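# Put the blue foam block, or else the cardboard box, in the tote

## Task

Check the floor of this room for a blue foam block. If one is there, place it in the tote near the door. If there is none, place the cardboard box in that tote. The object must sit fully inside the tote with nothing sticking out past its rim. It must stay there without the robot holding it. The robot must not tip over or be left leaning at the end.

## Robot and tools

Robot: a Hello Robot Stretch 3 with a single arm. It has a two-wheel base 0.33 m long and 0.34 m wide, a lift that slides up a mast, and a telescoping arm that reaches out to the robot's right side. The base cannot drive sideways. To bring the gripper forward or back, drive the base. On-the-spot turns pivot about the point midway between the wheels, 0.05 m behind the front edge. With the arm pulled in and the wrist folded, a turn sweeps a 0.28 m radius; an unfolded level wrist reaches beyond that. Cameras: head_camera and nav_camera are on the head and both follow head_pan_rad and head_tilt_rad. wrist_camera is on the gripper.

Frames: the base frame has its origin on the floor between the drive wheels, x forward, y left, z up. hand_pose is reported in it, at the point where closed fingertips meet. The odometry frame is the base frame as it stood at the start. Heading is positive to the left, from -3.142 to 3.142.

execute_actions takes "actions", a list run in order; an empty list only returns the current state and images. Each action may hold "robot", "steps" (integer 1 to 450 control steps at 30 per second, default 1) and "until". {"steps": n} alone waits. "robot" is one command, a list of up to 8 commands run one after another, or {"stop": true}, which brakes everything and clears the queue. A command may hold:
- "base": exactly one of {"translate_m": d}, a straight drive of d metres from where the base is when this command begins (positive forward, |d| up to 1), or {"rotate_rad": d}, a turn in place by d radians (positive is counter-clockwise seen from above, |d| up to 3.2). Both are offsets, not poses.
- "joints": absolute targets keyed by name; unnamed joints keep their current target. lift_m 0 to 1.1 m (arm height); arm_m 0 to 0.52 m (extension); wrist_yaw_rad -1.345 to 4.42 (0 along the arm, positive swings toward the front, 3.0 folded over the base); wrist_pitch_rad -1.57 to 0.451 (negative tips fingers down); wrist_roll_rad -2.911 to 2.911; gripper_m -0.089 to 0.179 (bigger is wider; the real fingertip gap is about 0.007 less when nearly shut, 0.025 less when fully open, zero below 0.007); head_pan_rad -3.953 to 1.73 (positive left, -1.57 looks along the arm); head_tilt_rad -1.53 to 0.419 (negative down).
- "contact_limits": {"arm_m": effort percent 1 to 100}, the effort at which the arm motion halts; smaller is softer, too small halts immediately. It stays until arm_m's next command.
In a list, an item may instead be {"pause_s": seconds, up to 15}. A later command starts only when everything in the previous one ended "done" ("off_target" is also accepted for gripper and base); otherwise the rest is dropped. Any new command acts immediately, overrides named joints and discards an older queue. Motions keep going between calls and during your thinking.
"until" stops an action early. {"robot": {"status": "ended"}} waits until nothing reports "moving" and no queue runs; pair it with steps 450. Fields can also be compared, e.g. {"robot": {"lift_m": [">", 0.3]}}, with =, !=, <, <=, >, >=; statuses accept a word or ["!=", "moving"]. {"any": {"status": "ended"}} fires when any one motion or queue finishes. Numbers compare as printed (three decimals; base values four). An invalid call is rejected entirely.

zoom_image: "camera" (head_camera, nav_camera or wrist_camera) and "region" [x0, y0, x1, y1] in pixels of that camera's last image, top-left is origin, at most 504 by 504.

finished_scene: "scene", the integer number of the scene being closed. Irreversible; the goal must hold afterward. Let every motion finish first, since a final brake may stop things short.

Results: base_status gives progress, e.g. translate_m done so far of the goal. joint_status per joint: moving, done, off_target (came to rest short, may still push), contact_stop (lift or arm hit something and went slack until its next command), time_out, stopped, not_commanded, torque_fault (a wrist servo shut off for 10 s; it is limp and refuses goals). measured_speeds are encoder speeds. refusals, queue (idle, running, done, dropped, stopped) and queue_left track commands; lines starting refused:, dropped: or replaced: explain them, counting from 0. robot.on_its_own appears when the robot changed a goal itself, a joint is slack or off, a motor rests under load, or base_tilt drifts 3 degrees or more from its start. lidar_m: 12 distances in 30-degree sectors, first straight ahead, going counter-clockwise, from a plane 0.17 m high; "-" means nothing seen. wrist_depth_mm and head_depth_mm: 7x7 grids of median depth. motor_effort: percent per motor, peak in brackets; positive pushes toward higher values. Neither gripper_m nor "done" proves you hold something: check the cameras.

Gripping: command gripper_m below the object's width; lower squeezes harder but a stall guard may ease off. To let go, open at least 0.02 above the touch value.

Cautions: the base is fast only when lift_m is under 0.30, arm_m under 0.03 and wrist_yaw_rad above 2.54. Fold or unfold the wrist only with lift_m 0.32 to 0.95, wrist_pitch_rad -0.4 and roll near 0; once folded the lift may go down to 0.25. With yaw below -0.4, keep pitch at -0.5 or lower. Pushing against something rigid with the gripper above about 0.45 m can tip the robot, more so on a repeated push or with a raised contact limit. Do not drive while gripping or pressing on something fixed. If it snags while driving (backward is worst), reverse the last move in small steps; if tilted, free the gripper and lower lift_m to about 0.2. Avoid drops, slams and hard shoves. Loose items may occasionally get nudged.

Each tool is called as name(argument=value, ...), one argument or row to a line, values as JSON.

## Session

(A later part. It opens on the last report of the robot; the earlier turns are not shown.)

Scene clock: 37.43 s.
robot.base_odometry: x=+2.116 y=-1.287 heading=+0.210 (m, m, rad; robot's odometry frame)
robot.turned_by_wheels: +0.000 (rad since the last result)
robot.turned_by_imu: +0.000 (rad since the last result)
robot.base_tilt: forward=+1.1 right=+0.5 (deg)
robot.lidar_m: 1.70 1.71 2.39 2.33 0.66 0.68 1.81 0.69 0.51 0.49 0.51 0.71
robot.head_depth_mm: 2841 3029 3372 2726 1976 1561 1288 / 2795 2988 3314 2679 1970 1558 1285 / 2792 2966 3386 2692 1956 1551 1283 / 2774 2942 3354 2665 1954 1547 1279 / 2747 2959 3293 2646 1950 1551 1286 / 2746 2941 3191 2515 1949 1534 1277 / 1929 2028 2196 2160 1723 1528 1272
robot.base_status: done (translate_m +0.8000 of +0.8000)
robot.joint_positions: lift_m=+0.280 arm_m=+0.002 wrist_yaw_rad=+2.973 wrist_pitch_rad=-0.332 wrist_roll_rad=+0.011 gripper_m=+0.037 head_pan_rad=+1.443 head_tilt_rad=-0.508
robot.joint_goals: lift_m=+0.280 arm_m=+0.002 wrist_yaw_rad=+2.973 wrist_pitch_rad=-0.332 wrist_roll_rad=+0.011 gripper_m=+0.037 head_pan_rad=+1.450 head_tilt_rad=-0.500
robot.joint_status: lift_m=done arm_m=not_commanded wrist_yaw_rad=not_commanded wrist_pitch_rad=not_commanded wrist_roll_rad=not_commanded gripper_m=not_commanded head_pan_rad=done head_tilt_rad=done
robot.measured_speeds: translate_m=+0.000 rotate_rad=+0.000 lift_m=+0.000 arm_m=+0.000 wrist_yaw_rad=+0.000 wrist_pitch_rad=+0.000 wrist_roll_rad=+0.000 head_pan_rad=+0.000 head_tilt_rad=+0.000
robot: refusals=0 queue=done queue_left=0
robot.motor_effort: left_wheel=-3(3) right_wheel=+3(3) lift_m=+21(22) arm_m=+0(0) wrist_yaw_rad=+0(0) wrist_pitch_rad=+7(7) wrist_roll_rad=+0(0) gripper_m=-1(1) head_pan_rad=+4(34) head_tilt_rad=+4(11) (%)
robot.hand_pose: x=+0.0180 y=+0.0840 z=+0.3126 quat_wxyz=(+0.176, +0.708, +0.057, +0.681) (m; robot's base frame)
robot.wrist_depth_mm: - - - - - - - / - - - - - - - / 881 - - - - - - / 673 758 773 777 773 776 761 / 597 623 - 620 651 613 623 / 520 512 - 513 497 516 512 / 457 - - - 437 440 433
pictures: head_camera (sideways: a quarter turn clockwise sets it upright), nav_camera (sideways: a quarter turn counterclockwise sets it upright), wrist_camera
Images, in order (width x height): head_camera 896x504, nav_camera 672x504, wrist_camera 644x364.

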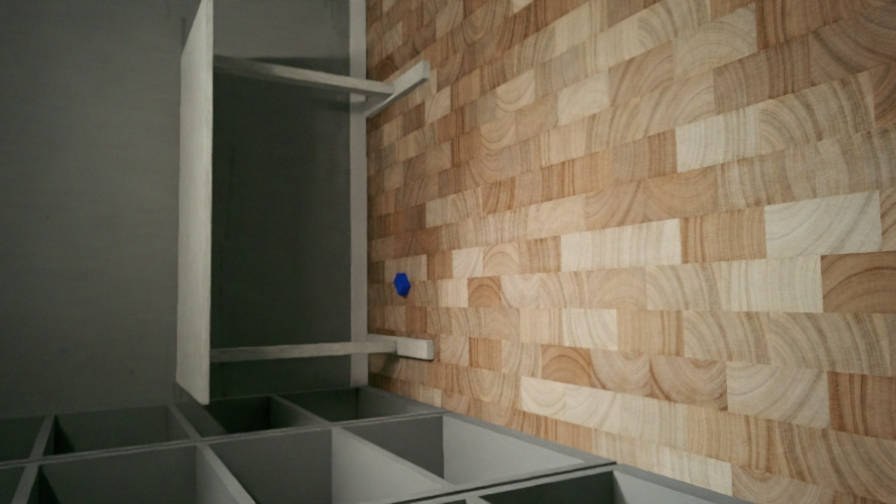

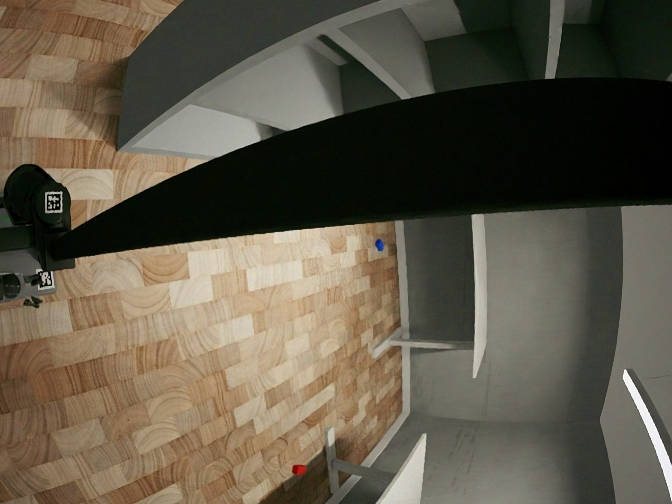

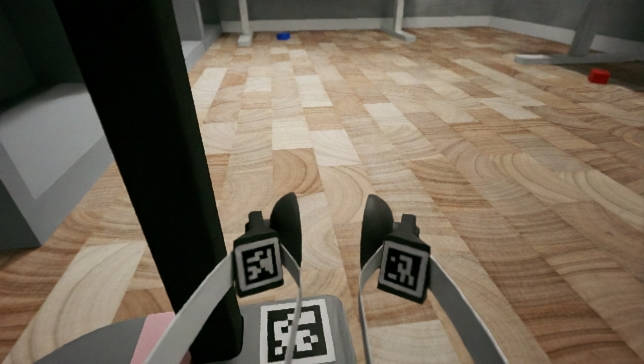

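execute_actions(
  actions=[
    {"robot":[{"base":{"rotate_rad":1.50},"joints":{"head_pan_rad":-1.57,"head_tilt_rad":-0.9}},{"base":{"translate_m":1.0}},{"base":{"translate_m":1.0}},{"base":{"translate_m":0.2}},{"base":{"rotate_rad":1.64}}],"steps":450,"until":{"robot":{"status":"ended"}}},
    {"steps":200,"until":{"robot":{"status":"ended"}}},
  ],
)

Scene clock: 56.07 s.
robot.base_odometry: x=+1.811 y=+0.892 heading=-2.933 (m, m, rad; robot's odometry frame)
robot.turned_by_wheels: +3.140 (rad since the last result)
robot.turned_by_imu: +3.184 (rad since the last result)
robot.base_tilt: forward=+1.2 right=+0.5 (deg)
robot.lidar_m: 0.60 1.06 0.96 2.70 2.30 1.61 1.99 1.07 1.11 1.07 0.69 0.61
robot.head_depth_mm: 831 631 509 426 1393 1240 1104 / 829 630 509 426 1391 1240 1127 / 831 632 509 426 1388 1243 1140 / 831 634 509 427 1393 1240 1152 / 829 631 510 426 1412 1246 1108 / 831 633 509 427 1325 1229 1111 / 831 633 509 426 1393 1244 1110
robot.base_status: done (rotate_rad +1.6399 of +1.6400)
robot.joint_positions: lift_m=+0.280 arm_m=+0.002 wrist_yaw_rad=+2.973 wrist_pitch_rad=-0.332 wrist_roll_rad=+0.011 gripper_m=+0.037 head_pan_rad=-1.563 head_tilt_rad=-0.889
robot.joint_goals: lift_m=+0.280 arm_m=+0.002 wrist_yaw_rad=+2.973 wrist_pitch_rad=-0.332 wrist_roll_rad=+0.011 gripper_m=+0.037 head_pan_rad=-1.570 head_tilt_rad=-0.900
robot.joint_status: lift_m=done arm_m=not_commanded wrist_yaw_rad=not_commanded wrist_pitch_rad=not_commanded wrist_roll_rad=not_commanded gripper_m=not_commanded head_pan_rad=done head_tilt_rad=done
robot.measured_speeds: translate_m=+0.000 rotate_rad=+0.000 lift_m=+0.000 arm_m=+0.000 wrist_yaw_rad=+0.000 wrist_pitch_rad=+0.000 wrist_roll_rad=+0.000 head_pan_rad=+0.000 head_tilt_rad=+0.000
robot: refusals=0 queue=done queue_left=0
robot.motor_effort: left_wheel=-2(9) right_wheel=+3(12) lift_m=+21(20) arm_m=-1(0) wrist_yaw_rad=+0(0) wrist_pitch_rad=+7(7) wrist_roll_rad=+0(0) gripper_m=+0(1) head_pan_rad=-3(44) head_tilt_rad=-3(23) (%)
robot.hand_pose: x=+0.0180 y=+0.0839 z=+0.3126 quat_wxyz=(+0.176, +0.708, +0.057, +0.681) (m; robot's base frame)
robot.wrist_depth_mm: - - - - - 827 788 / - - - - - 887 859 / - - - - - 888 840 / 772 769 772 779 780 766 656 / 623 618 - 624 640 618 594 / 515 523 - 518 495 512 516 / 455 - - - 437 440 436
pictures: head_camera (sideways: a quarter turn clockwise sets it upright), nav_camera (sideways: a quarter turn counterclockwise sets it upright), wrist_camera
Images, in order (width x height): head_camera 896x504, nav_camera 672x504, wrist_camera 644x364.

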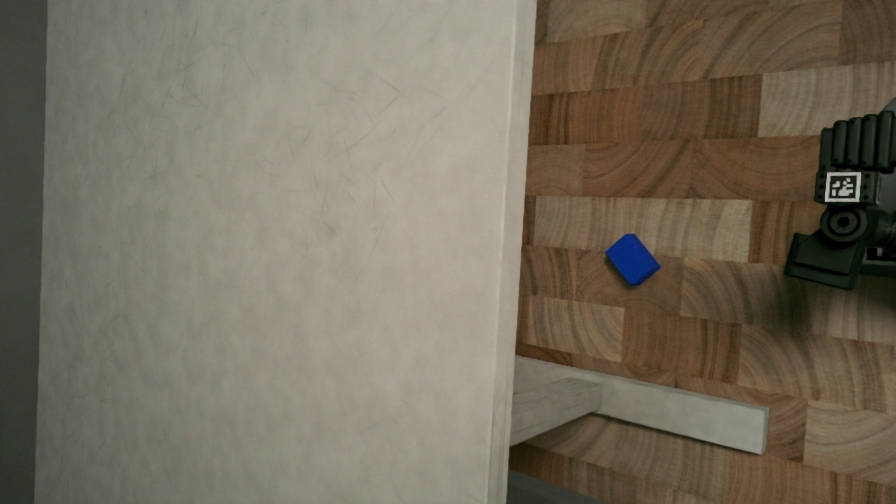

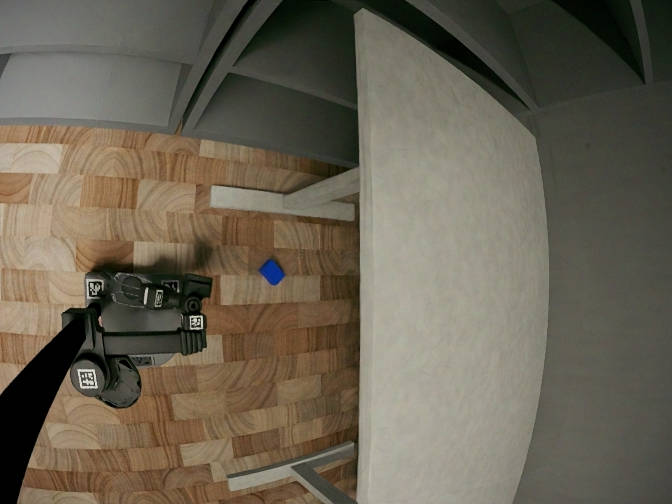

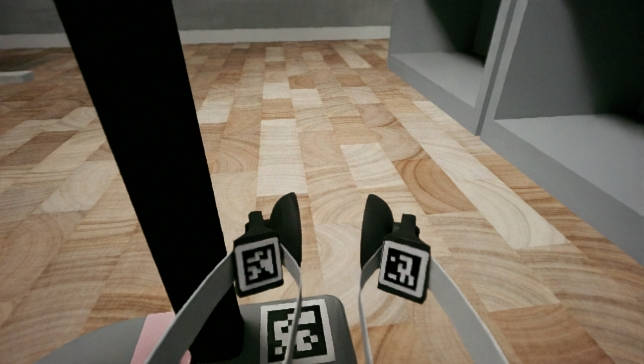

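execute_actions(
  actions=[
    {"robot":[{"joints":{"lift_m":0.36,"wrist_pitch_rad":-0.4,"wrist_roll_rad":0}},{"joints":{"wrist_yaw_rad":0,"gripper_m":0.12}},{"joints":{"wrist_pitch_rad":-1.5,"arm_m":0.2}}],"steps":450,"until":{"robot":{"status":"ended"}}},
  ],
)

Scene clock: 62.97 s.
robot.base_odometry: x=+1.811 y=+0.892 heading=-2.933 (m, m, rad; robot's odometry frame)
robot.turned_by_wheels: +0.000 (rad since the last result)
robot.turned_by_imu: -0.001 (rad since the last result)
robot.base_tilt: forward=+1.1 right=+0.5 (deg)
robot.lidar_m: 0.60 1.06 0.96 2.71 2.29 1.62 1.99 1.07 1.11 1.07 0.69 0.61
robot.head_depth_mm: 826 631 509 426 1388 1247 1110 / 831 632 510 426 1392 1248 1110 / 829 632 509 427 1417 1201 1126 / 829 631 510 427 1417 1225 1127 / 830 632 509 426 1416 1242 1110 / 830 633 510 426 1321 1225 1112 / 829 631 510 426 1389 1244 1108
robot.base_status: done (rotate_rad +1.6399 of +1.6400)
robot.joint_positions: lift_m=+0.360 arm_m=+0.200 wrist_yaw_rad=+0.001 wrist_pitch_rad=-1.493 wrist_roll_rad=+0.003 gripper_m=+0.120 head_pan_rad=-1.563 head_tilt_rad=-0.889
robot.joint_goals: lift_m=+0.360 arm_m=+0.200 wrist_yaw_rad=+0.000 wrist_pitch_rad=-1.500 wrist_roll_rad=+0.000 gripper_m=+0.120 head_pan_rad=-1.570 head_tilt_rad=-0.900
robot.joint_status: lift_m=done arm_m=done wrist_yaw_rad=done wrist_pitch_rad=done wrist_roll_rad=done gripper_m=done head_pan_rad=done head_tilt_rad=done
robot.measured_speeds: translate_m=+0.000 rotate_rad=+0.000 lift_m=+0.000 arm_m=+0.000 wrist_yaw_rad=+0.000 wrist_pitch_rad=+0.000 wrist_roll_rad=+0.000 head_pan_rad=+0.000 head_tilt_rad=+0.000
robot: refusals=0 queue=done queue_left=0
robot.motor_effort: left_wheel=-2(3) right_wheel=+3(4) lift_m=+26(30) arm_m=+6(5) wrist_yaw_rad=-2(4) wrist_pitch_rad=-3(9) wrist_roll_rad=-2(1) gripper_m=+0(80) head_pan_rad=-4(4) head_tilt_rad=-3(3) (%)
robot.hand_pose: x=-0.0216 y=-0.3403 z=+0.2412 quat_wxyz=(+0.518, +0.480, -0.519, -0.481) (m; robot's base frame)
robot.wrist_depth_mm: 375 381 377 376 369 367 367 / 379 388 385 387 378 374 372 / 379 396 398 392 389 383 379 / 388 410 403 403 397 398 388 / 428 415 412 411 406 401 398 / 434 431 426 418 417 - 406 / 442 443 438 - - 424 417
pictures: head_camera (sideways: a quarter turn clockwise sets it upright), nav_camera (sideways: a quarter turn counterclockwise sets it upright), wrist_camera
Images, in order (width x height): head_camera 896x504, nav_camera 672x504, wrist_camera 644x364.

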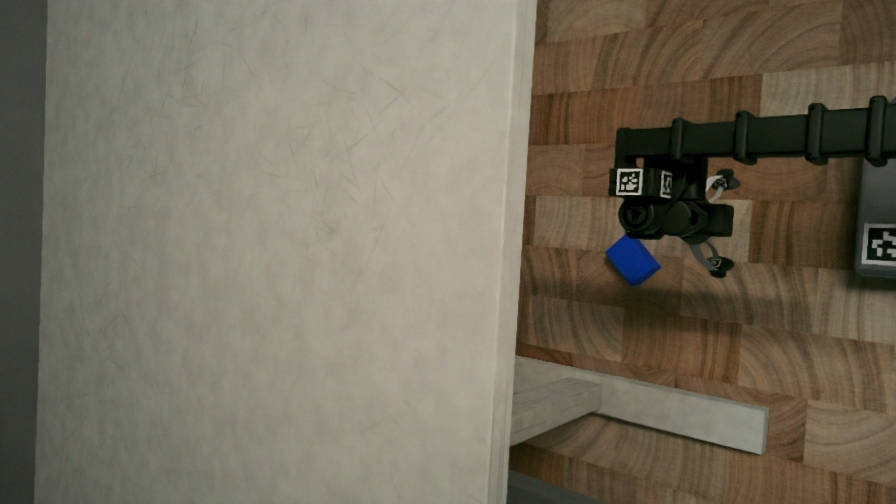

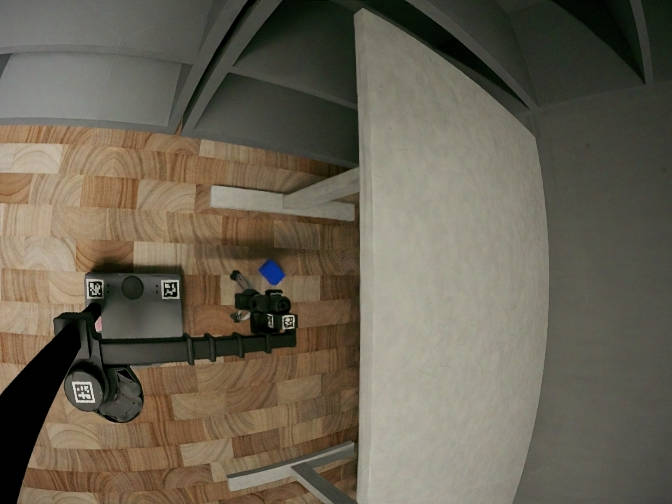

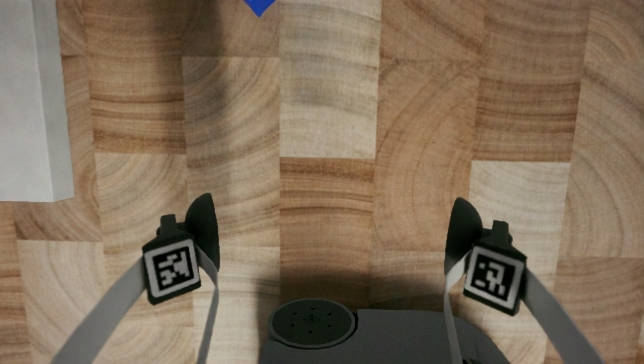

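execute_actions(
  actions=[
    {"robot":{"base":{"translate_m":0.07},"joints":{"arm_m":0.43,"lift_m":0.25}},"steps":450,"until":{"robot":{"status":"ended"}}},
  ],
)

Scene clock: 66.27 s.
robot.base_odometry: x=+1.743 y=+0.877 heading=-2.933 (m, m, rad; robot's odometry frame)
robot.turned_by_wheels: +0.000 (rad since the last result)
robot.turned_by_imu: +0.000 (rad since the last result)
robot.base_tilt: forward=+1.0 right=+0.6 (deg)
robot.lidar_m: 0.53 1.01 0.92 2.70 2.34 1.68 2.06 1.13 1.11 1.08 0.67 0.54
robot.head_depth_mm: 829 632 510 426 1395 1243 1108 / 830 631 510 427 1390 1242 1106 / 829 634 510 426 1288 1248 1127 / 831 631 509 426 1397 1253 1129 / 829 633 510 426 1389 1238 1110 / 832 631 510 427 1338 1221 1109 / 828 633 509 427 1374 1244 1107
robot.base_status: done (translate_m +0.0700 of +0.0700)
robot.joint_positions: lift_m=+0.250 arm_m=+0.430 wrist_yaw_rad=+0.001 wrist_pitch_rad=-1.494 wrist_roll_rad=+0.003 gripper_m=+0.120 head_pan_rad=-1.563 head_tilt_rad=-0.889
robot.joint_goals: lift_m=+0.250 arm_m=+0.430 wrist_yaw_rad=+0.000 wrist_pitch_rad=-1.500 wrist_roll_rad=+0.000 gripper_m=+0.120 head_pan_rad=-1.570 head_tilt_rad=-0.900
robot.joint_status: lift_m=done arm_m=done wrist_yaw_rad=done wrist_pitch_rad=done wrist_roll_rad=done gripper_m=done head_pan_rad=done head_tilt_rad=done
robot.measured_speeds: translate_m=+0.000 rotate_rad=+0.000 lift_m=+0.000 arm_m=+0.000 wrist_yaw_rad=+0.000 wrist_pitch_rad=+0.000 wrist_roll_rad=+0.000 head_pan_rad=+0.000 head_tilt_rad=+0.000
robot: refusals=0 queue=done queue_left=0
robot.motor_effort: left_wheel=-3(5) right_wheel=+3(8) lift_m=+20(25) arm_m=+5(8) wrist_yaw_rad=-1(2) wrist_pitch_rad=-2(3) wrist_roll_rad=-2(2) gripper_m=+0(0) head_pan_rad=-3(4) head_tilt_rad=-3(4) (%)
robot.hand_pose: x=-0.0216 y=-0.5700 z=+0.1315 quat_wxyz=(+0.518, +0.480, -0.519, -0.481) (m; robot's base frame)
robot.wrist_depth_mm: 278 276 274 270 267 267 264 / 282 281 278 278 275 271 270 / 290 290 286 282 282 278 278 / 297 297 294 246 287 286 283 / 302 303 301 254 293 291 290 / 307 315 309 308 305 - 295 / 293 321 315 314 310 308 306
pictures: head_camera (sideways: a quarter turn clockwise sets it upright), nav_camera (sideways: a quarter turn counterclockwise sets it upright), wrist_camera
Images, in order (width x height): head_camera 896x504, nav_camera 672x504, wrist_camera 644x364.

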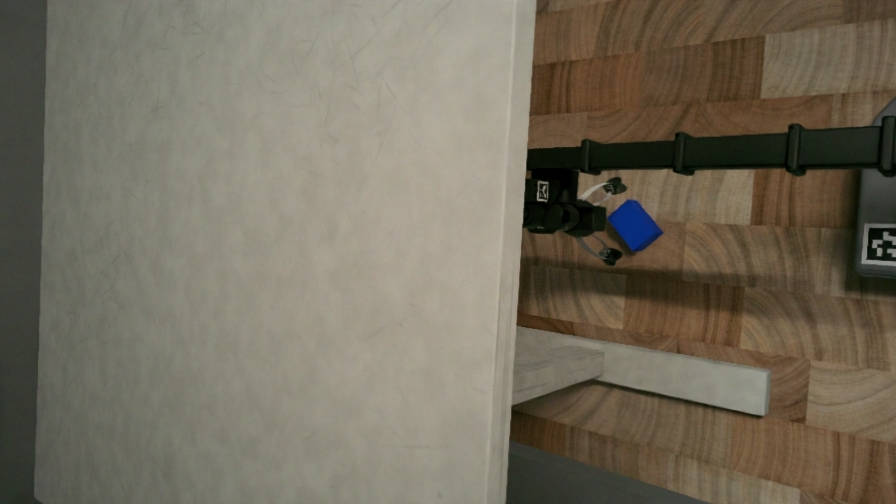

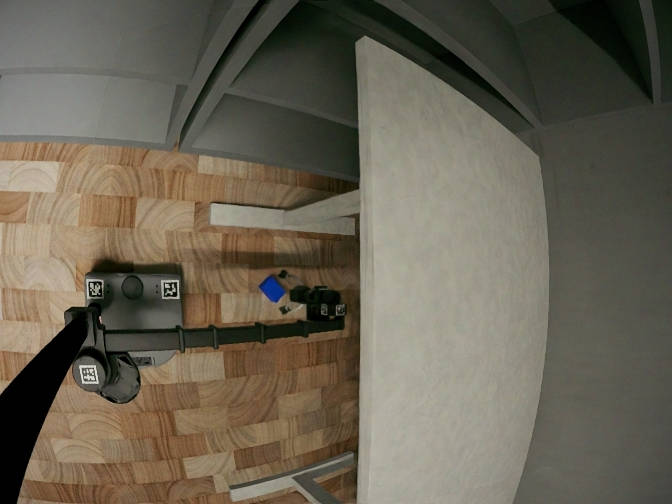

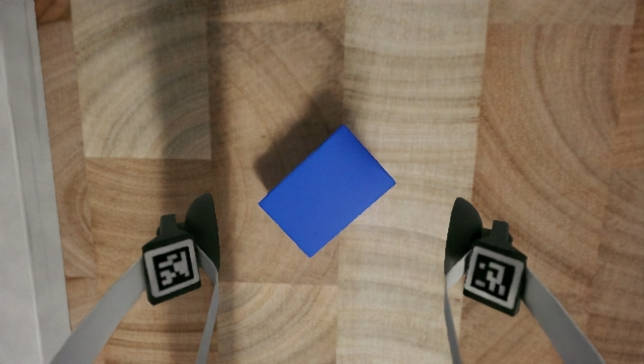

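execute_actions(
  actions=[
    {"robot":{"joints":{"wrist_roll_rad":0.92}},"steps":450,"until":{"robot":{"status":"ended"}}},
  ],
)

Scene clock: 68.23 s.
robot.base_odometry: x=+1.743 y=+0.877 heading=-2.933 (m, m, rad; robot's odometry frame)
robot.turned_by_wheels: +0.000 (rad since the last result)
robot.turned_by_imu: +0.000 (rad since the last result)
robot.base_tilt: forward=+1.0 right=+0.4 (deg)
robot.lidar_m: 0.53 1.02 0.92 2.69 2.35 1.68 2.06 1.13 1.11 1.07 0.66 0.54
robot.head_depth_mm: 830 631 509 427 1383 1240 1113 / 827 632 509 426 1389 1242 1104 / 829 632 508 427 1315 1247 1122 / 830 633 509 426 1394 1245 1123 / 829 631 510 426 1385 1245 1108 / 829 634 510 426 1339 1223 1108 / 830 632 509 426 1375 1242 1109
robot.base_status: done (translate_m +0.0700 of +0.0700)
robot.joint_positions: lift_m=+0.250 arm_m=+0.430 wrist_yaw_rad=+0.001 wrist_pitch_rad=-1.494 wrist_roll_rad=+0.915 gripper_m=+0.120 head_pan_rad=-1.563 head_tilt_rad=-0.889
robot.joint_goals: lift_m=+0.250 arm_m=+0.430 wrist_yaw_rad=+0.000 wrist_pitch_rad=-1.500 wrist_roll_rad=+0.920 gripper_m=+0.120 head_pan_rad=-1.570 head_tilt_rad=-0.900
robot.joint_status: lift_m=done arm_m=done wrist_yaw_rad=done wrist_pitch_rad=done wrist_roll_rad=done gripper_m=done head_pan_rad=done head_tilt_rad=done
robot.measured_speeds: translate_m=+0.000 rotate_rad=+0.000 lift_m=+0.000 arm_m=+0.000 wrist_yaw_rad=+0.000 wrist_pitch_rad=+0.000 wrist_roll_rad=+0.000 head_pan_rad=+0.000 head_tilt_rad=+0.000
robot: refusals=0 queue=done queue_left=0
robot.motor_effort: left_wheel=-3(2) right_wheel=+3(4) lift_m=+20(21) arm_m=+5(5) wrist_yaw_rad=-1(2) wrist_pitch_rad=-3(2) wrist_roll_rad=+3(5) gripper_m=+0(0) head_pan_rad=-4(4) head_tilt_rad=-4(3) (%)
robot.hand_pose: x=-0.0216 y=-0.5699 z=+0.1315 quat_wxyz=(+0.237, +0.219, -0.694, -0.644) (m; robot's base frame)
robot.wrist_depth_mm: 288 280 274 269 262 259 251 / 295 289 281 277 269 263 259 / 304 298 291 279 277 272 264 / 313 306 300 245 285 277 270 / 324 316 307 254 293 284 278 / 322 327 316 307 299 - 288 / 300 329 328 320 312 304 293
pictures: head_camera (sideways: a quarter turn clockwise sets it upright), nav_camera (sideways: a quarter turn counterclockwise sets it upright), wrist_camera
Images, in order (width x height): head_camera 896x504, nav_camera 672x504, wrist_camera 644x364.

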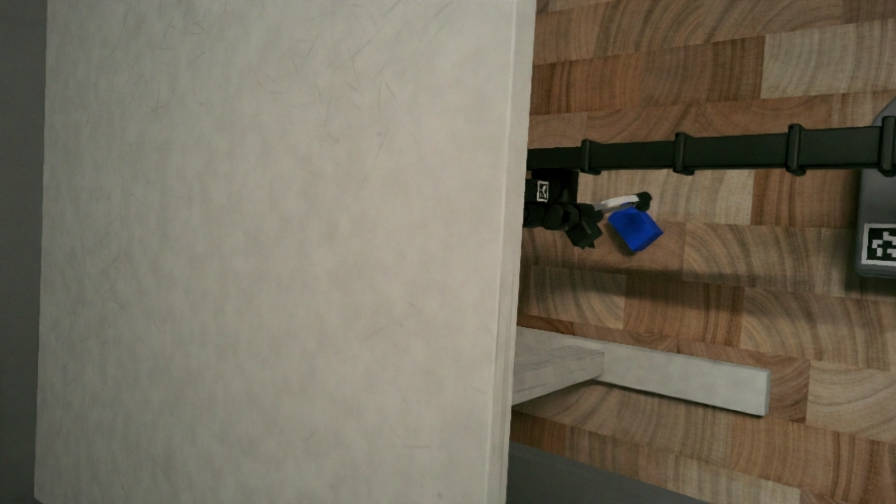

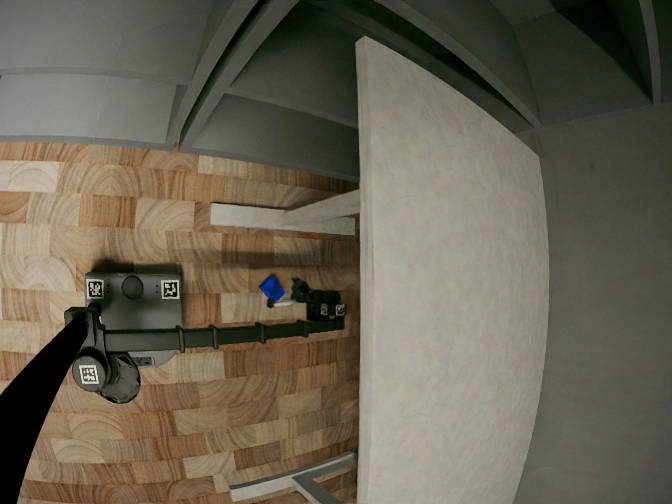

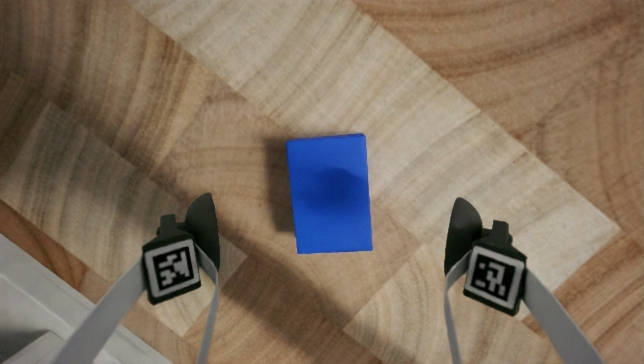

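Aligned. Lower and grip.

execute_actions(
  actions=[
    {"robot":{"joints":{"lift_m":0.14}},"steps":450,"until":{"robot":{"status":"ended"}}},
  ],
)

Scene clock: 70.97 s.
robot.base_odometry: x=+1.743 y=+0.877 heading=-2.933 (m, m, rad; robot's odometry frame)
robot.turned_by_wheels: +0.000 (rad since the last result)
robot.turned_by_imu: +0.000 (rad since the last result)
robot.base_tilt: forward=+1.0 right=+0.5 (deg)
robot.lidar_m: 0.53 1.02 0.92 2.70 2.34 1.68 2.06 1.13 1.11 1.07 0.66 0.54
robot.head_depth_mm: 827 632 509 426 1384 1243 1106 / 829 633 509 426 1386 1240 1111 / 831 632 509 426 1362 1247 1124 / 831 632 509 427 1416 1243 1128 / 829 633 509 427 1386 1244 1106 / 830 631 509 426 1336 1221 1107 / 828 631 508 427 1371 1249 1107
robot.base_status: done (translate_m +0.0700 of +0.0700)
robot.joint_positions: lift_m=+0.140 arm_m=+0.430 wrist_yaw_rad=+0.001 wrist_pitch_rad=-1.494 wrist_roll_rad=+0.915 gripper_m=+0.120 head_pan_rad=-1.563 head_tilt_rad=-0.889
robot.joint_goals: lift_m=+0.140 arm_m=+0.430 wrist_yaw_rad=+0.000 wrist_pitch_rad=-1.500 wrist_roll_rad=+0.920 gripper_m=+0.120 head_pan_rad=-1.570 head_tilt_rad=-0.900
robot.joint_status: lift_m=done arm_m=done wrist_yaw_rad=done wrist_pitch_rad=done wrist_roll_rad=done gripper_m=done head_pan_rad=done head_tilt_rad=done
robot.measured_speeds: translate_m=+0.000 rotate_rad=+0.000 lift_m=+0.000 arm_m=+0.000 wrist_yaw_rad=+0.000 wrist_pitch_rad=+0.000 wrist_roll_rad=+0.000 head_pan_rad=+0.000 head_tilt_rad=+0.000
robot: refusals=0 queue=done queue_left=0
robot.motor_effort: left_wheel=-3(3) right_wheel=+4(3) lift_m=+21(20) arm_m=+5(5) wrist_yaw_rad=-1(1) wrist_pitch_rad=-2(3) wrist_roll_rad=+3(3) gripper_m=+0(0) head_pan_rad=-4(4) head_tilt_rad=-4(3) (%)
robot.hand_pose: x=-0.0216 y=-0.5699 z=+0.0215 quat_wxyz=(+0.237, +0.219, -0.694, -0.644) (m; robot's base frame)
robot.wrist_depth_mm: 177 174 170 166 162 159 156 / 183 178 175 171 167 164 160 / 188 185 179 175 171 168 164 / 194 189 184 135 176 171 168 / 199 196 143 139 181 175 172 / 208 203 195 143 186 - 177 / 213 208 201 148 191 187 183
pictures: head_camera (sideways: a quarter turn clockwise sets it upright), nav_camera (sideways: a quarter turn counterclockwise sets it upright), wrist_camera
Images, in order (width x height): head_camera 896x504, nav_camera 672x504, wrist_camera 644x364.

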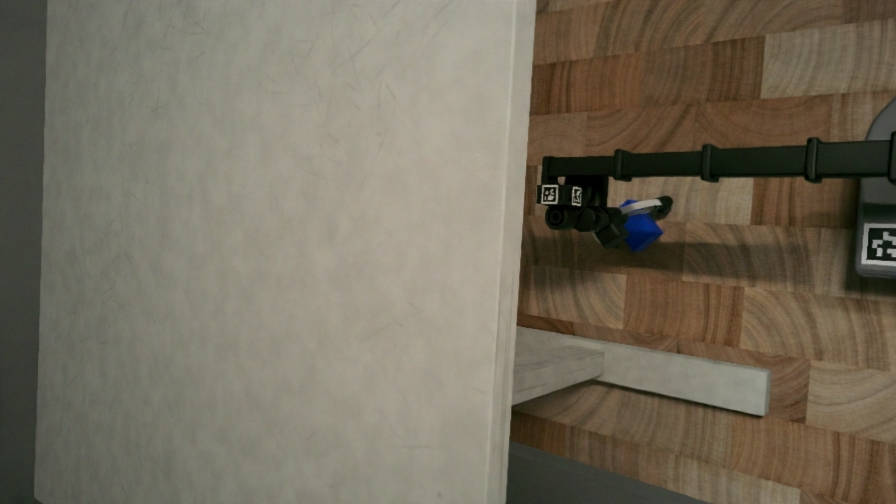

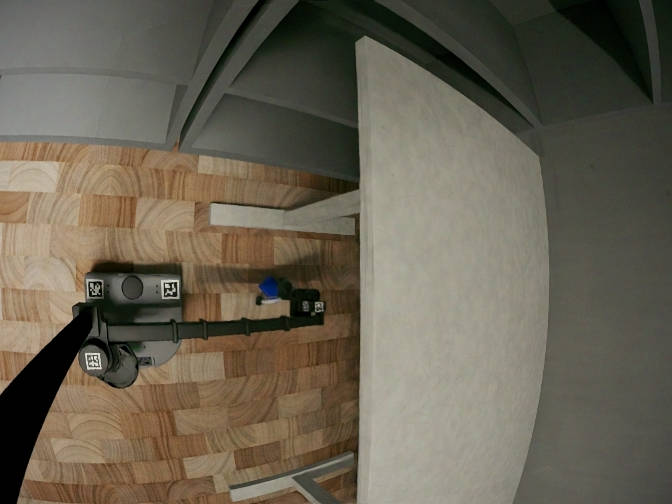

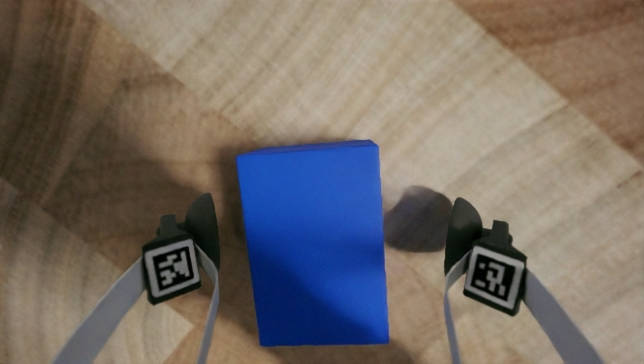

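execute_actions(
  actions=[
    {"robot":[{"joints":{"gripper_m":0.03}},{"joints":{"lift_m":0.4,"arm_m":0.0,"wrist_roll_rad":0}},{"joints":{"wrist_pitch_rad":-0.4}},{"joints":{"wrist_yaw_rad":3.0}},{"joints":{"lift_m":0.29}}],"steps":450,"until":{"robot":{"status":"ended"}}},
  ],
)

Scene clock: 82.57 s.
robot.base_odometry: x=+1.743 y=+0.877 heading=-2.933 (m, m, rad; robot's odometry frame)
robot.turned_by_wheels: +0.000 (rad since the last result)
robot.turned_by_imu: -0.001 (rad since the last result)
robot.base_tilt: forward=+1.1 right=+0.6 (deg)
robot.lidar_m: 0.53 1.01 0.92 2.70 2.33 1.68 2.06 1.12 1.11 1.08 0.66 0.54
robot.head_depth_mm: 826 632 509 426 1384 1237 1110 / 831 632 509 426 1392 1245 1128 / 830 632 510 427 1385 1243 1143 / 831 632 510 426 1420 1245 1149 / 833 632 510 427 1390 1242 1107 / 829 634 509 426 1341 1221 1112 / 831 633 509 427 1376 1244 1107
robot.base_status: done (translate_m +0.0700 of +0.0700)
robot.joint_positions: lift_m=+0.290 arm_m=+0.003 wrist_yaw_rad=+2.997 wrist_pitch_rad=-0.423 wrist_roll_rad=+0.003 gripper_m=+0.031 head_pan_rad=-1.563 head_tilt_rad=-0.889
robot.joint_goals: lift_m=+0.290 arm_m=+0.000 wrist_yaw_rad=+3.000 wrist_pitch_rad=-0.400 wrist_roll_rad=+0.000 gripper_m=+0.030 head_pan_rad=-1.570 head_tilt_rad=-0.900
robot.joint_status: lift_m=done arm_m=done wrist_yaw_rad=done wrist_pitch_rad=done wrist_roll_rad=done gripper_m=done head_pan_rad=done head_tilt_rad=done
robot.measured_speeds: translate_m=+0.000 rotate_rad=+0.000 lift_m=+0.000 arm_m=+0.000 wrist_yaw_rad=+0.000 wrist_pitch_rad=+0.000 wrist_roll_rad=+0.000 head_pan_rad=+0.000 head_tilt_rad=+0.000
robot: refusals=0 queue=done queue_left=0
robot.motor_effort: left_wheel=-2(8) right_wheel=+3(18) lift_m=+20(30) arm_m=-4(5) wrist_yaw_rad=+3(7) wrist_pitch_rad=+12(14) wrist_roll_rad=-2(4) gripper_m=-16(93) head_pan_rad=-3(4) head_tilt_rad=-4(3) (%)
robot.hand_pose: x=+0.0109 y=+0.0739 z=+0.3016 quat_wxyz=(+0.198, +0.701, +0.098, +0.678) (m; robot's base frame)
robot.wrist_depth_mm: - - - - - 790 789 / - - - - - 861 854 / 848 864 840 869 849 784 715 / 666 688 135 131 654 678 580 / 561 561 - 135 134 566 545 / 482 498 - 139 137 480 479 / - - - 142 398 418 415
pictures: head_camera (sideways: a quarter turn clockwise sets it upright), nav_camera (sideways: a quarter turn counterclockwise sets it upright), wrist_camera
Images, in order (width x height): head_camera 896x504, nav_camera 672x504, wrist_camera 644x364.

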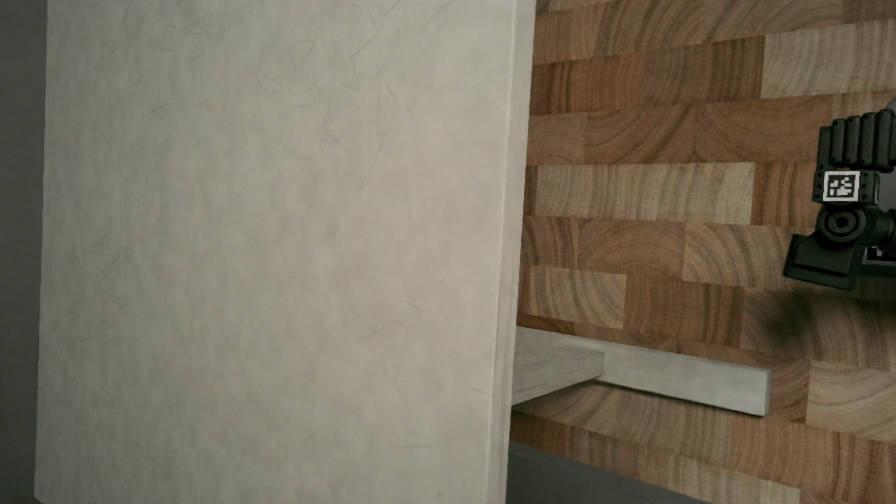

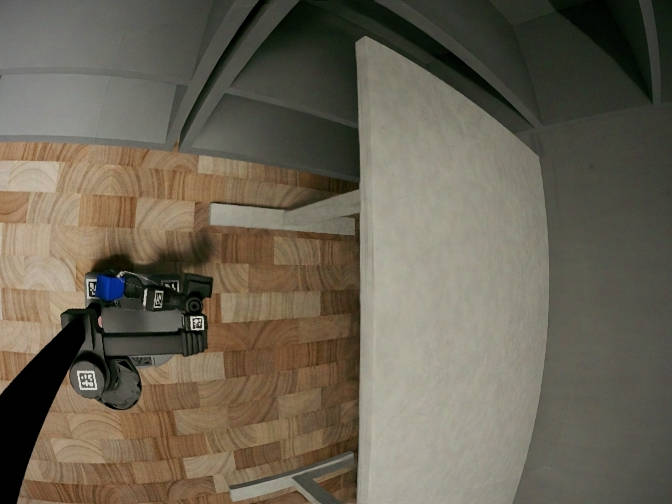

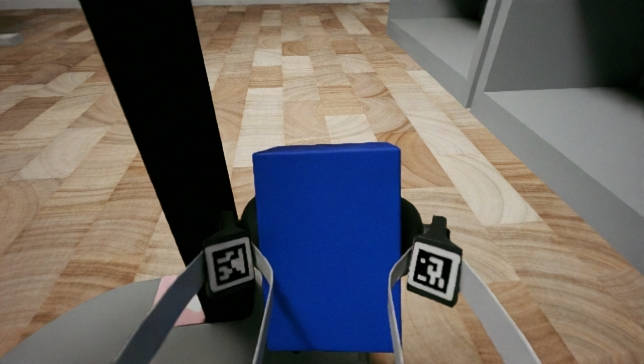

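execute_actions(
  actions=[
    {"robot":[{"base":{"rotate_rad":1.50},"joints":{"head_pan_rad":-0.6,"head_tilt_rad":-0.8}},{"base":{"translate_m":1.0}},{"base":{"translate_m":1.0}},{"base":{"translate_m":0.22}},{"base":{"rotate_rad":-1.55}},{"base":{"translate_m":1.0}},{"base":{"translate_m":0.3}}],"steps":450,"until":{"robot":{"status":"ended"}}},
    {"steps":300,"until":{"robot":{"status":"ended"}}},
  ],
)

Scene clock: 108.30 s.
robot.base_odometry: x=+0.763 y=-1.527 heading=-2.983 (m, m, rad; robot's odometry frame)
robot.turned_by_wheels: -0.050 (rad since the last result)
robot.turned_by_imu: -0.045 (rad since the last result)
robot.base_tilt: forward=+1.2 right=+0.4 (deg)
robot.lidar_m: 1.28 0.73 0.52 0.49 0.53 0.71 1.80 0.66 0.64 1.60 1.88 1.35
robot.head_depth_mm: 1648 1955 2163 1786 1494 1288 1134 / 1519 1778 2079 1784 1499 1286 1130 / 1412 1629 1951 1788 1493 1286 1129 / 1313 1511 1769 1778 1493 1287 1131 / 1236 1402 1618 1763 1496 1281 1129 / 1164 1312 1501 1692 1497 1285 1131 / 1101 1232 1400 1613 1424 1257 1133
robot.base_status: done (translate_m +0.3000 of +0.3000)
robot.joint_positions: lift_m=+0.290 arm_m=+0.003 wrist_yaw_rad=+2.998 wrist_pitch_rad=-0.423 wrist_roll_rad=+0.003 gripper_m=+0.031 head_pan_rad=-0.607 head_tilt_rad=-0.802
robot.joint_goals: lift_m=+0.290 arm_m=+0.000 wrist_yaw_rad=+3.000 wrist_pitch_rad=-0.400 wrist_roll_rad=+0.000 gripper_m=+0.030 head_pan_rad=-0.600 head_tilt_rad=-0.800
robot.joint_status: lift_m=done arm_m=done wrist_yaw_rad=done wrist_pitch_rad=done wrist_roll_rad=done gripper_m=done head_pan_rad=done head_tilt_rad=done
robot.measured_speeds: translate_m=+0.000 rotate_rad=+0.000 lift_m=+0.000 arm_m=+0.000 wrist_yaw_rad=+0.000 wrist_pitch_rad=+0.000 wrist_roll_rad=+0.000 head_pan_rad=+0.000 head_tilt_rad=+0.000
robot: refusals=0 queue=done queue_left=0
robot.motor_effort: left_wheel=+1(10) right_wheel=-3(12) lift_m=+20(20) arm_m=-5(4) wrist_yaw_rad=+1(2) wrist_pitch_rad=+12(12) wrist_roll_rad=-2(2) gripper_m=-15(16) head_pan_rad=+4(43) head_tilt_rad=+1(8) (%)
robot.hand_pose: x=+0.0107 y=+0.0739 z=+0.3016 quat_wxyz=(+0.198, +0.701, +0.099, +0.678) (m; robot's base frame)
robot.wrist_depth_mm: 461 - 492 489 519 537 558 / 497 - 549 540 563 591 624 / 544 566 587 581 613 650 696 / 583 612 135 131 639 674 676 / 568 555 - 135 134 565 555 / 480 498 - 139 137 487 478 / - - - 143 400 422 419
pictures: head_camera (sideways: a quarter turn clockwise sets it upright), nav_camera (sideways: a quarter turn counterclockwise sets it upright), wrist_camera
Images, in order (width x height): head_camera 896x504, nav_camera 672x504, wrist_camera 644x364.

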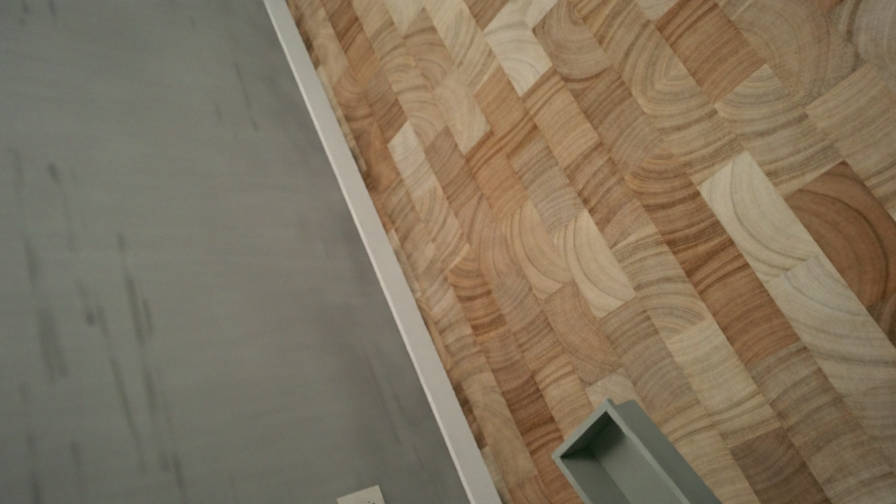

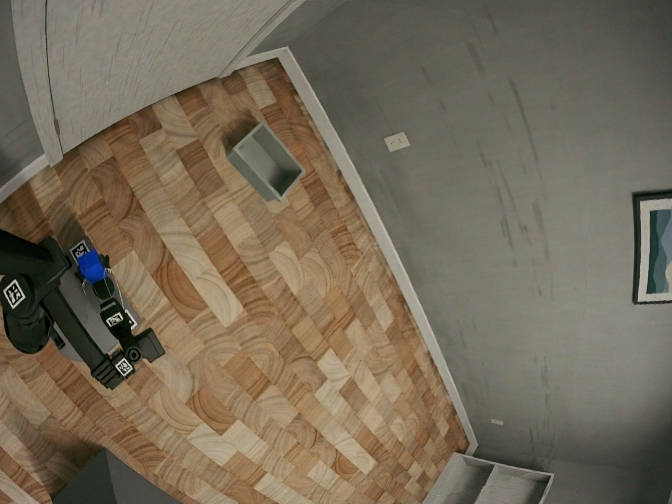

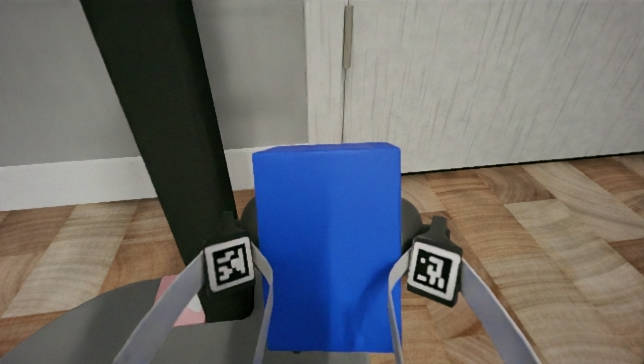

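execute_actions(
  actions=[
    {"robot":[{"base":{"translate_m":0.25},"joints":{"head_pan_rad":-1.57,"head_tilt_rad":-0.9}},{"base":{"rotate_rad":1.62}},{"joints":{"lift_m":0.45}},{"joints":{"wrist_yaw_rad":0}},{"joints":{"wrist_pitch_rad":-1.5,"arm_m":0.25}}],"steps":450,"until":{"robot":{"status":"ended"}}},
  ],
)

Scene clock: 121.30 s.
robot.base_odometry: x=+0.516 y=-1.566 heading=-1.364 (m, m, rad; robot's odometry frame)
robot.turned_by_wheels: +1.620 (rad since the last result)
robot.turned_by_imu: +1.640 (rad since the last result)
robot.base_tilt: forward=+1.1 right=+0.4 (deg)
robot.lidar_m: 0.50 0.52 0.75 2.19 0.90 1.02 2.94 1.44 1.06 1.03 0.70 0.52
robot.head_depth_mm: 880 1019 1218 1500 1415 1243 1108 / 888 1027 1226 1524 1447 1256 - / 894 1041 1246 1535 - 1210 1124 / 900 1047 1256 1530 1385 1201 1123 / 909 1062 1274 1535 1419 1226 1111 / 921 1073 1287 1564 1421 1244 1111 / 924 1083 1230 1324 1326 1223 1112
robot.base_status: done (rotate_rad +1.6199 of +1.6200)
robot.joint_positions: lift_m=+0.450 arm_m=+0.250 wrist_yaw_rad=+0.001 wrist_pitch_rad=-1.493 wrist_roll_rad=+0.003 gripper_m=+0.031 head_pan_rad=-1.563 head_tilt_rad=-0.889
robot.joint_goals: lift_m=+0.450 arm_m=+0.250 wrist_yaw_rad=+0.000 wrist_pitch_rad=-1.500 wrist_roll_rad=+0.000 gripper_m=+0.030 head_pan_rad=-1.570 head_tilt_rad=-0.900
robot.joint_status: lift_m=done arm_m=done wrist_yaw_rad=done wrist_pitch_rad=done wrist_roll_rad=done gripper_m=done head_pan_rad=done head_tilt_rad=done
robot.measured_speeds: translate_m=+0.000 rotate_rad=+0.000 lift_m=+0.000 arm_m=+0.000 wrist_yaw_rad=+0.000 wrist_pitch_rad=+0.000 wrist_roll_rad=+0.000 head_pan_rad=+0.000 head_tilt_rad=+0.000
robot: refusals=0 queue=done queue_left=0
robot.motor_effort: left_wheel=-2(7) right_wheel=+3(13) lift_m=+27(29) arm_m=+6(6) wrist_yaw_rad=-2(3) wrist_pitch_rad=-3(14) wrist_roll_rad=-2(2) gripper_m=-15(15) head_pan_rad=-3(44) head_tilt_rad=-4(11) (%)
robot.hand_pose: x=-0.0216 y=-0.3903 z=+0.3312 quat_wxyz=(+0.519, +0.480, -0.519, -0.481) (m; robot's base frame)
robot.wrist_depth_mm: 467 460 456 457 450 448 447 / 481 479 440 463 465 459 452 / 490 486 478 478 469 466 465 / 508 502 495 131 478 473 481 / 510 502 506 135 133 492 490 / 534 530 524 139 137 501 501 / 548 549 531 143 140 518 510
pictures: head_camera (sideways: a quarter turn clockwise sets it upright), nav_camera (sideways: a quarter turn counterclockwise sets it upright), wrist_camera
Images, in order (width x height): head_camera 896x504, nav_camera 672x504, wrist_camera 644x364.

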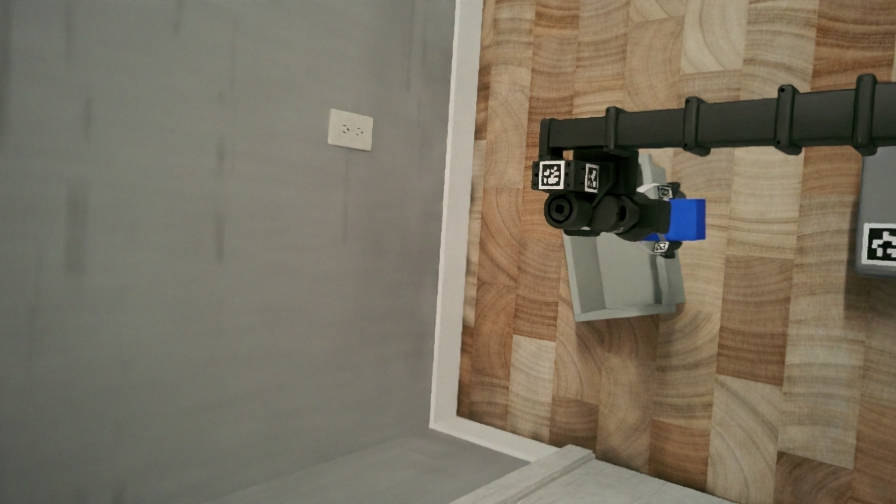

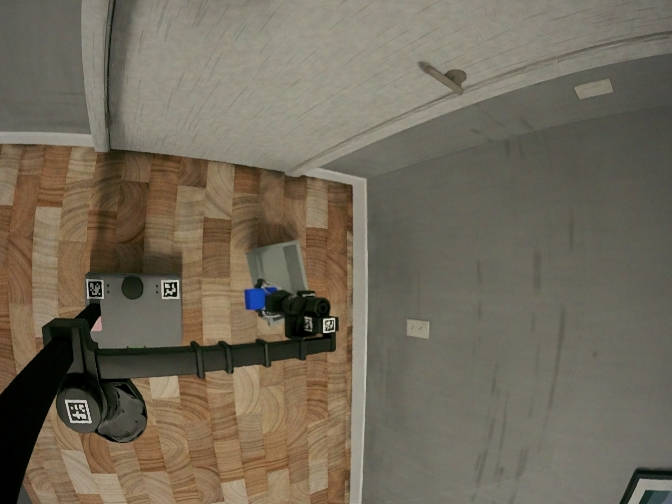

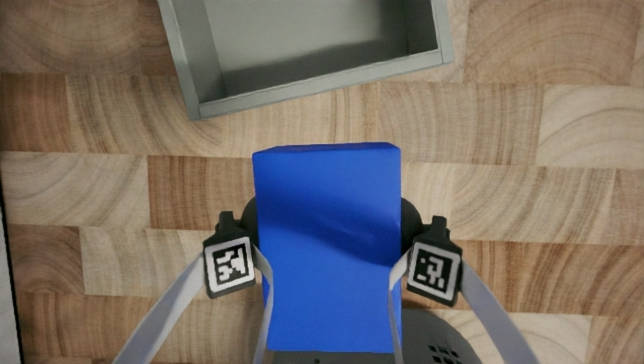

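execute_actions(
  actions=[
    {"robot":[{"joints":{"arm_m":0.435}},{"joints":{"lift_m":0.2}}],"steps":450,"until":{"robot":{"status":"ended"}}},
  ],
)

Scene clock: 127.30 s.
robot.base_odometry: x=+0.516 y=-1.566 heading=-1.364 (m, m, rad; robot's odometry frame)
robot.turned_by_wheels: +0.000 (rad since the last result)
robot.turned_by_imu: +0.000 (rad since the last result)
robot.base_tilt: forward=+1.1 right=+0.5 (deg)
robot.lidar_m: 0.50 0.51 0.75 2.20 0.90 1.02 2.94 1.43 1.06 1.03 0.70 0.52
robot.head_depth_mm: 879 1019 1220 1498 1420 1243 1108 / 884 1029 1226 1522 1414 1239 1115 / 894 1037 1242 1532 1386 1221 1129 / 900 1049 1257 1534 1359 1225 1127 / 909 1063 1271 1538 1422 1219 1112 / 918 1070 1289 1557 1420 1242 1110 / 924 1082 1230 1323 1330 1222 1110
robot.base_status: done (rotate_rad +1.6199 of +1.6200)
robot.joint_positions: lift_m=+0.200 arm_m=+0.435 wrist_yaw_rad=+0.001 wrist_pitch_rad=-1.494 wrist_roll_rad=+0.003 gripper_m=+0.031 head_pan_rad=-1.563 head_tilt_rad=-0.889
robot.joint_goals: lift_m=+0.200 arm_m=+0.435 wrist_yaw_rad=+0.000 wrist_pitch_rad=-1.500 wrist_roll_rad=+0.000 gripper_m=+0.030 head_pan_rad=-1.570 head_tilt_rad=-0.900
robot.joint_status: lift_m=done arm_m=done wrist_yaw_rad=done wrist_pitch_rad=done wrist_roll_rad=done gripper_m=done head_pan_rad=done head_tilt_rad=done
robot.measured_speeds: translate_m=+0.000 rotate_rad=+0.000 lift_m=+0.000 arm_m=+0.000 wrist_yaw_rad=+0.000 wrist_pitch_rad=+0.000 wrist_roll_rad=+0.000 head_pan_rad=+0.000 head_tilt_rad=+0.000
robot: refusals=0 queue=done queue_left=0
robot.motor_effort: left_wheel=-2(3) right_wheel=+3(3) lift_m=+21(26) arm_m=+5(7) wrist_yaw_rad=-1(1) wrist_pitch_rad=-3(3) wrist_roll_rad=-2(2) gripper_m=-16(16) head_pan_rad=-3(3) head_tilt_rad=-3(4) (%)
robot.hand_pose: x=-0.0216 y=-0.5751 z=+0.0815 quat_wxyz=(+0.518, +0.480, -0.519, -0.481) (m; robot's base frame)
robot.wrist_depth_mm: 115 115 130 155 189 149 110 / 151 173 219 226 224 158 112 / 215 237 233 231 229 168 116 / 210 240 240 131 232 179 119 / 203 248 244 135 133 192 120 / 198 251 254 139 137 186 125 / 193 224 213 143 166 163 131
pictures: head_camera (sideways: a quarter turn clockwise sets it upright), nav_camera (sideways: a quarter turn counterclockwise sets it upright), wrist_camera
Images, in order (width x height): head_camera 896x504, nav_camera 672x504, wrist_camera 644x364.

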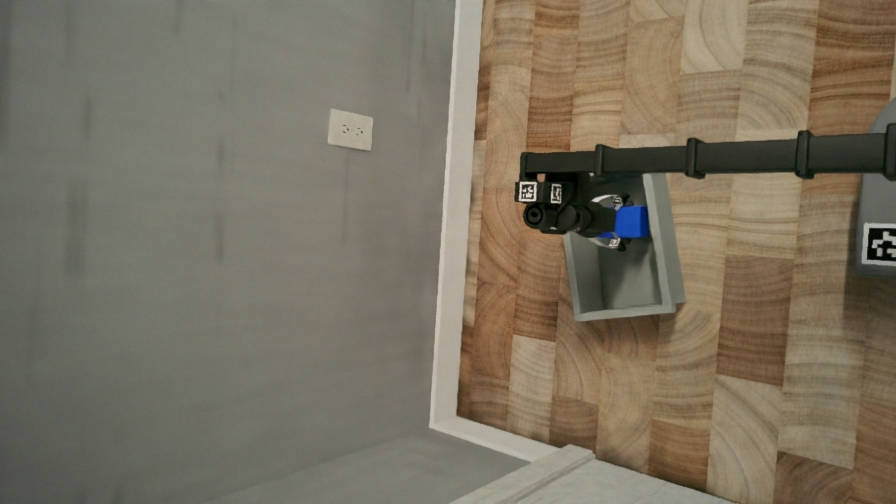

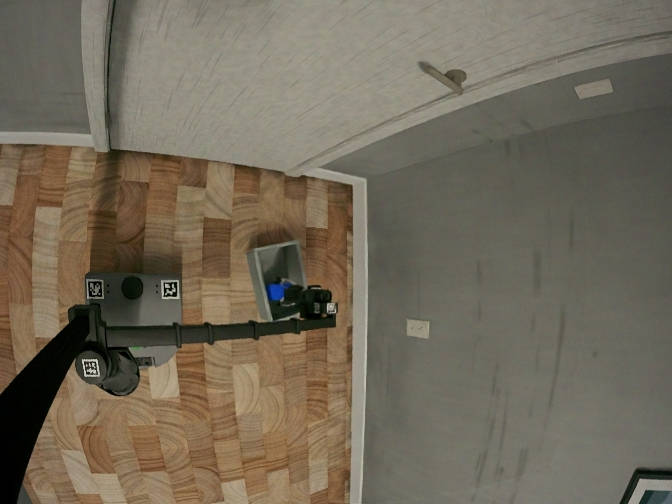

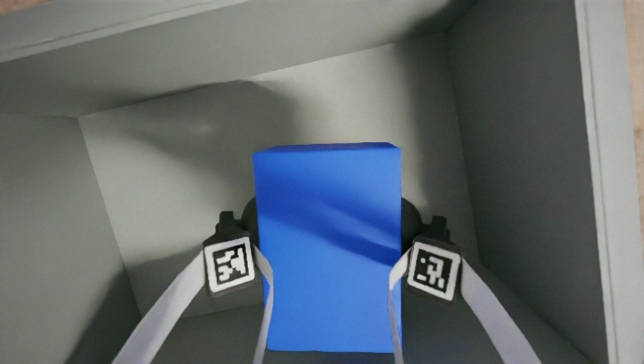

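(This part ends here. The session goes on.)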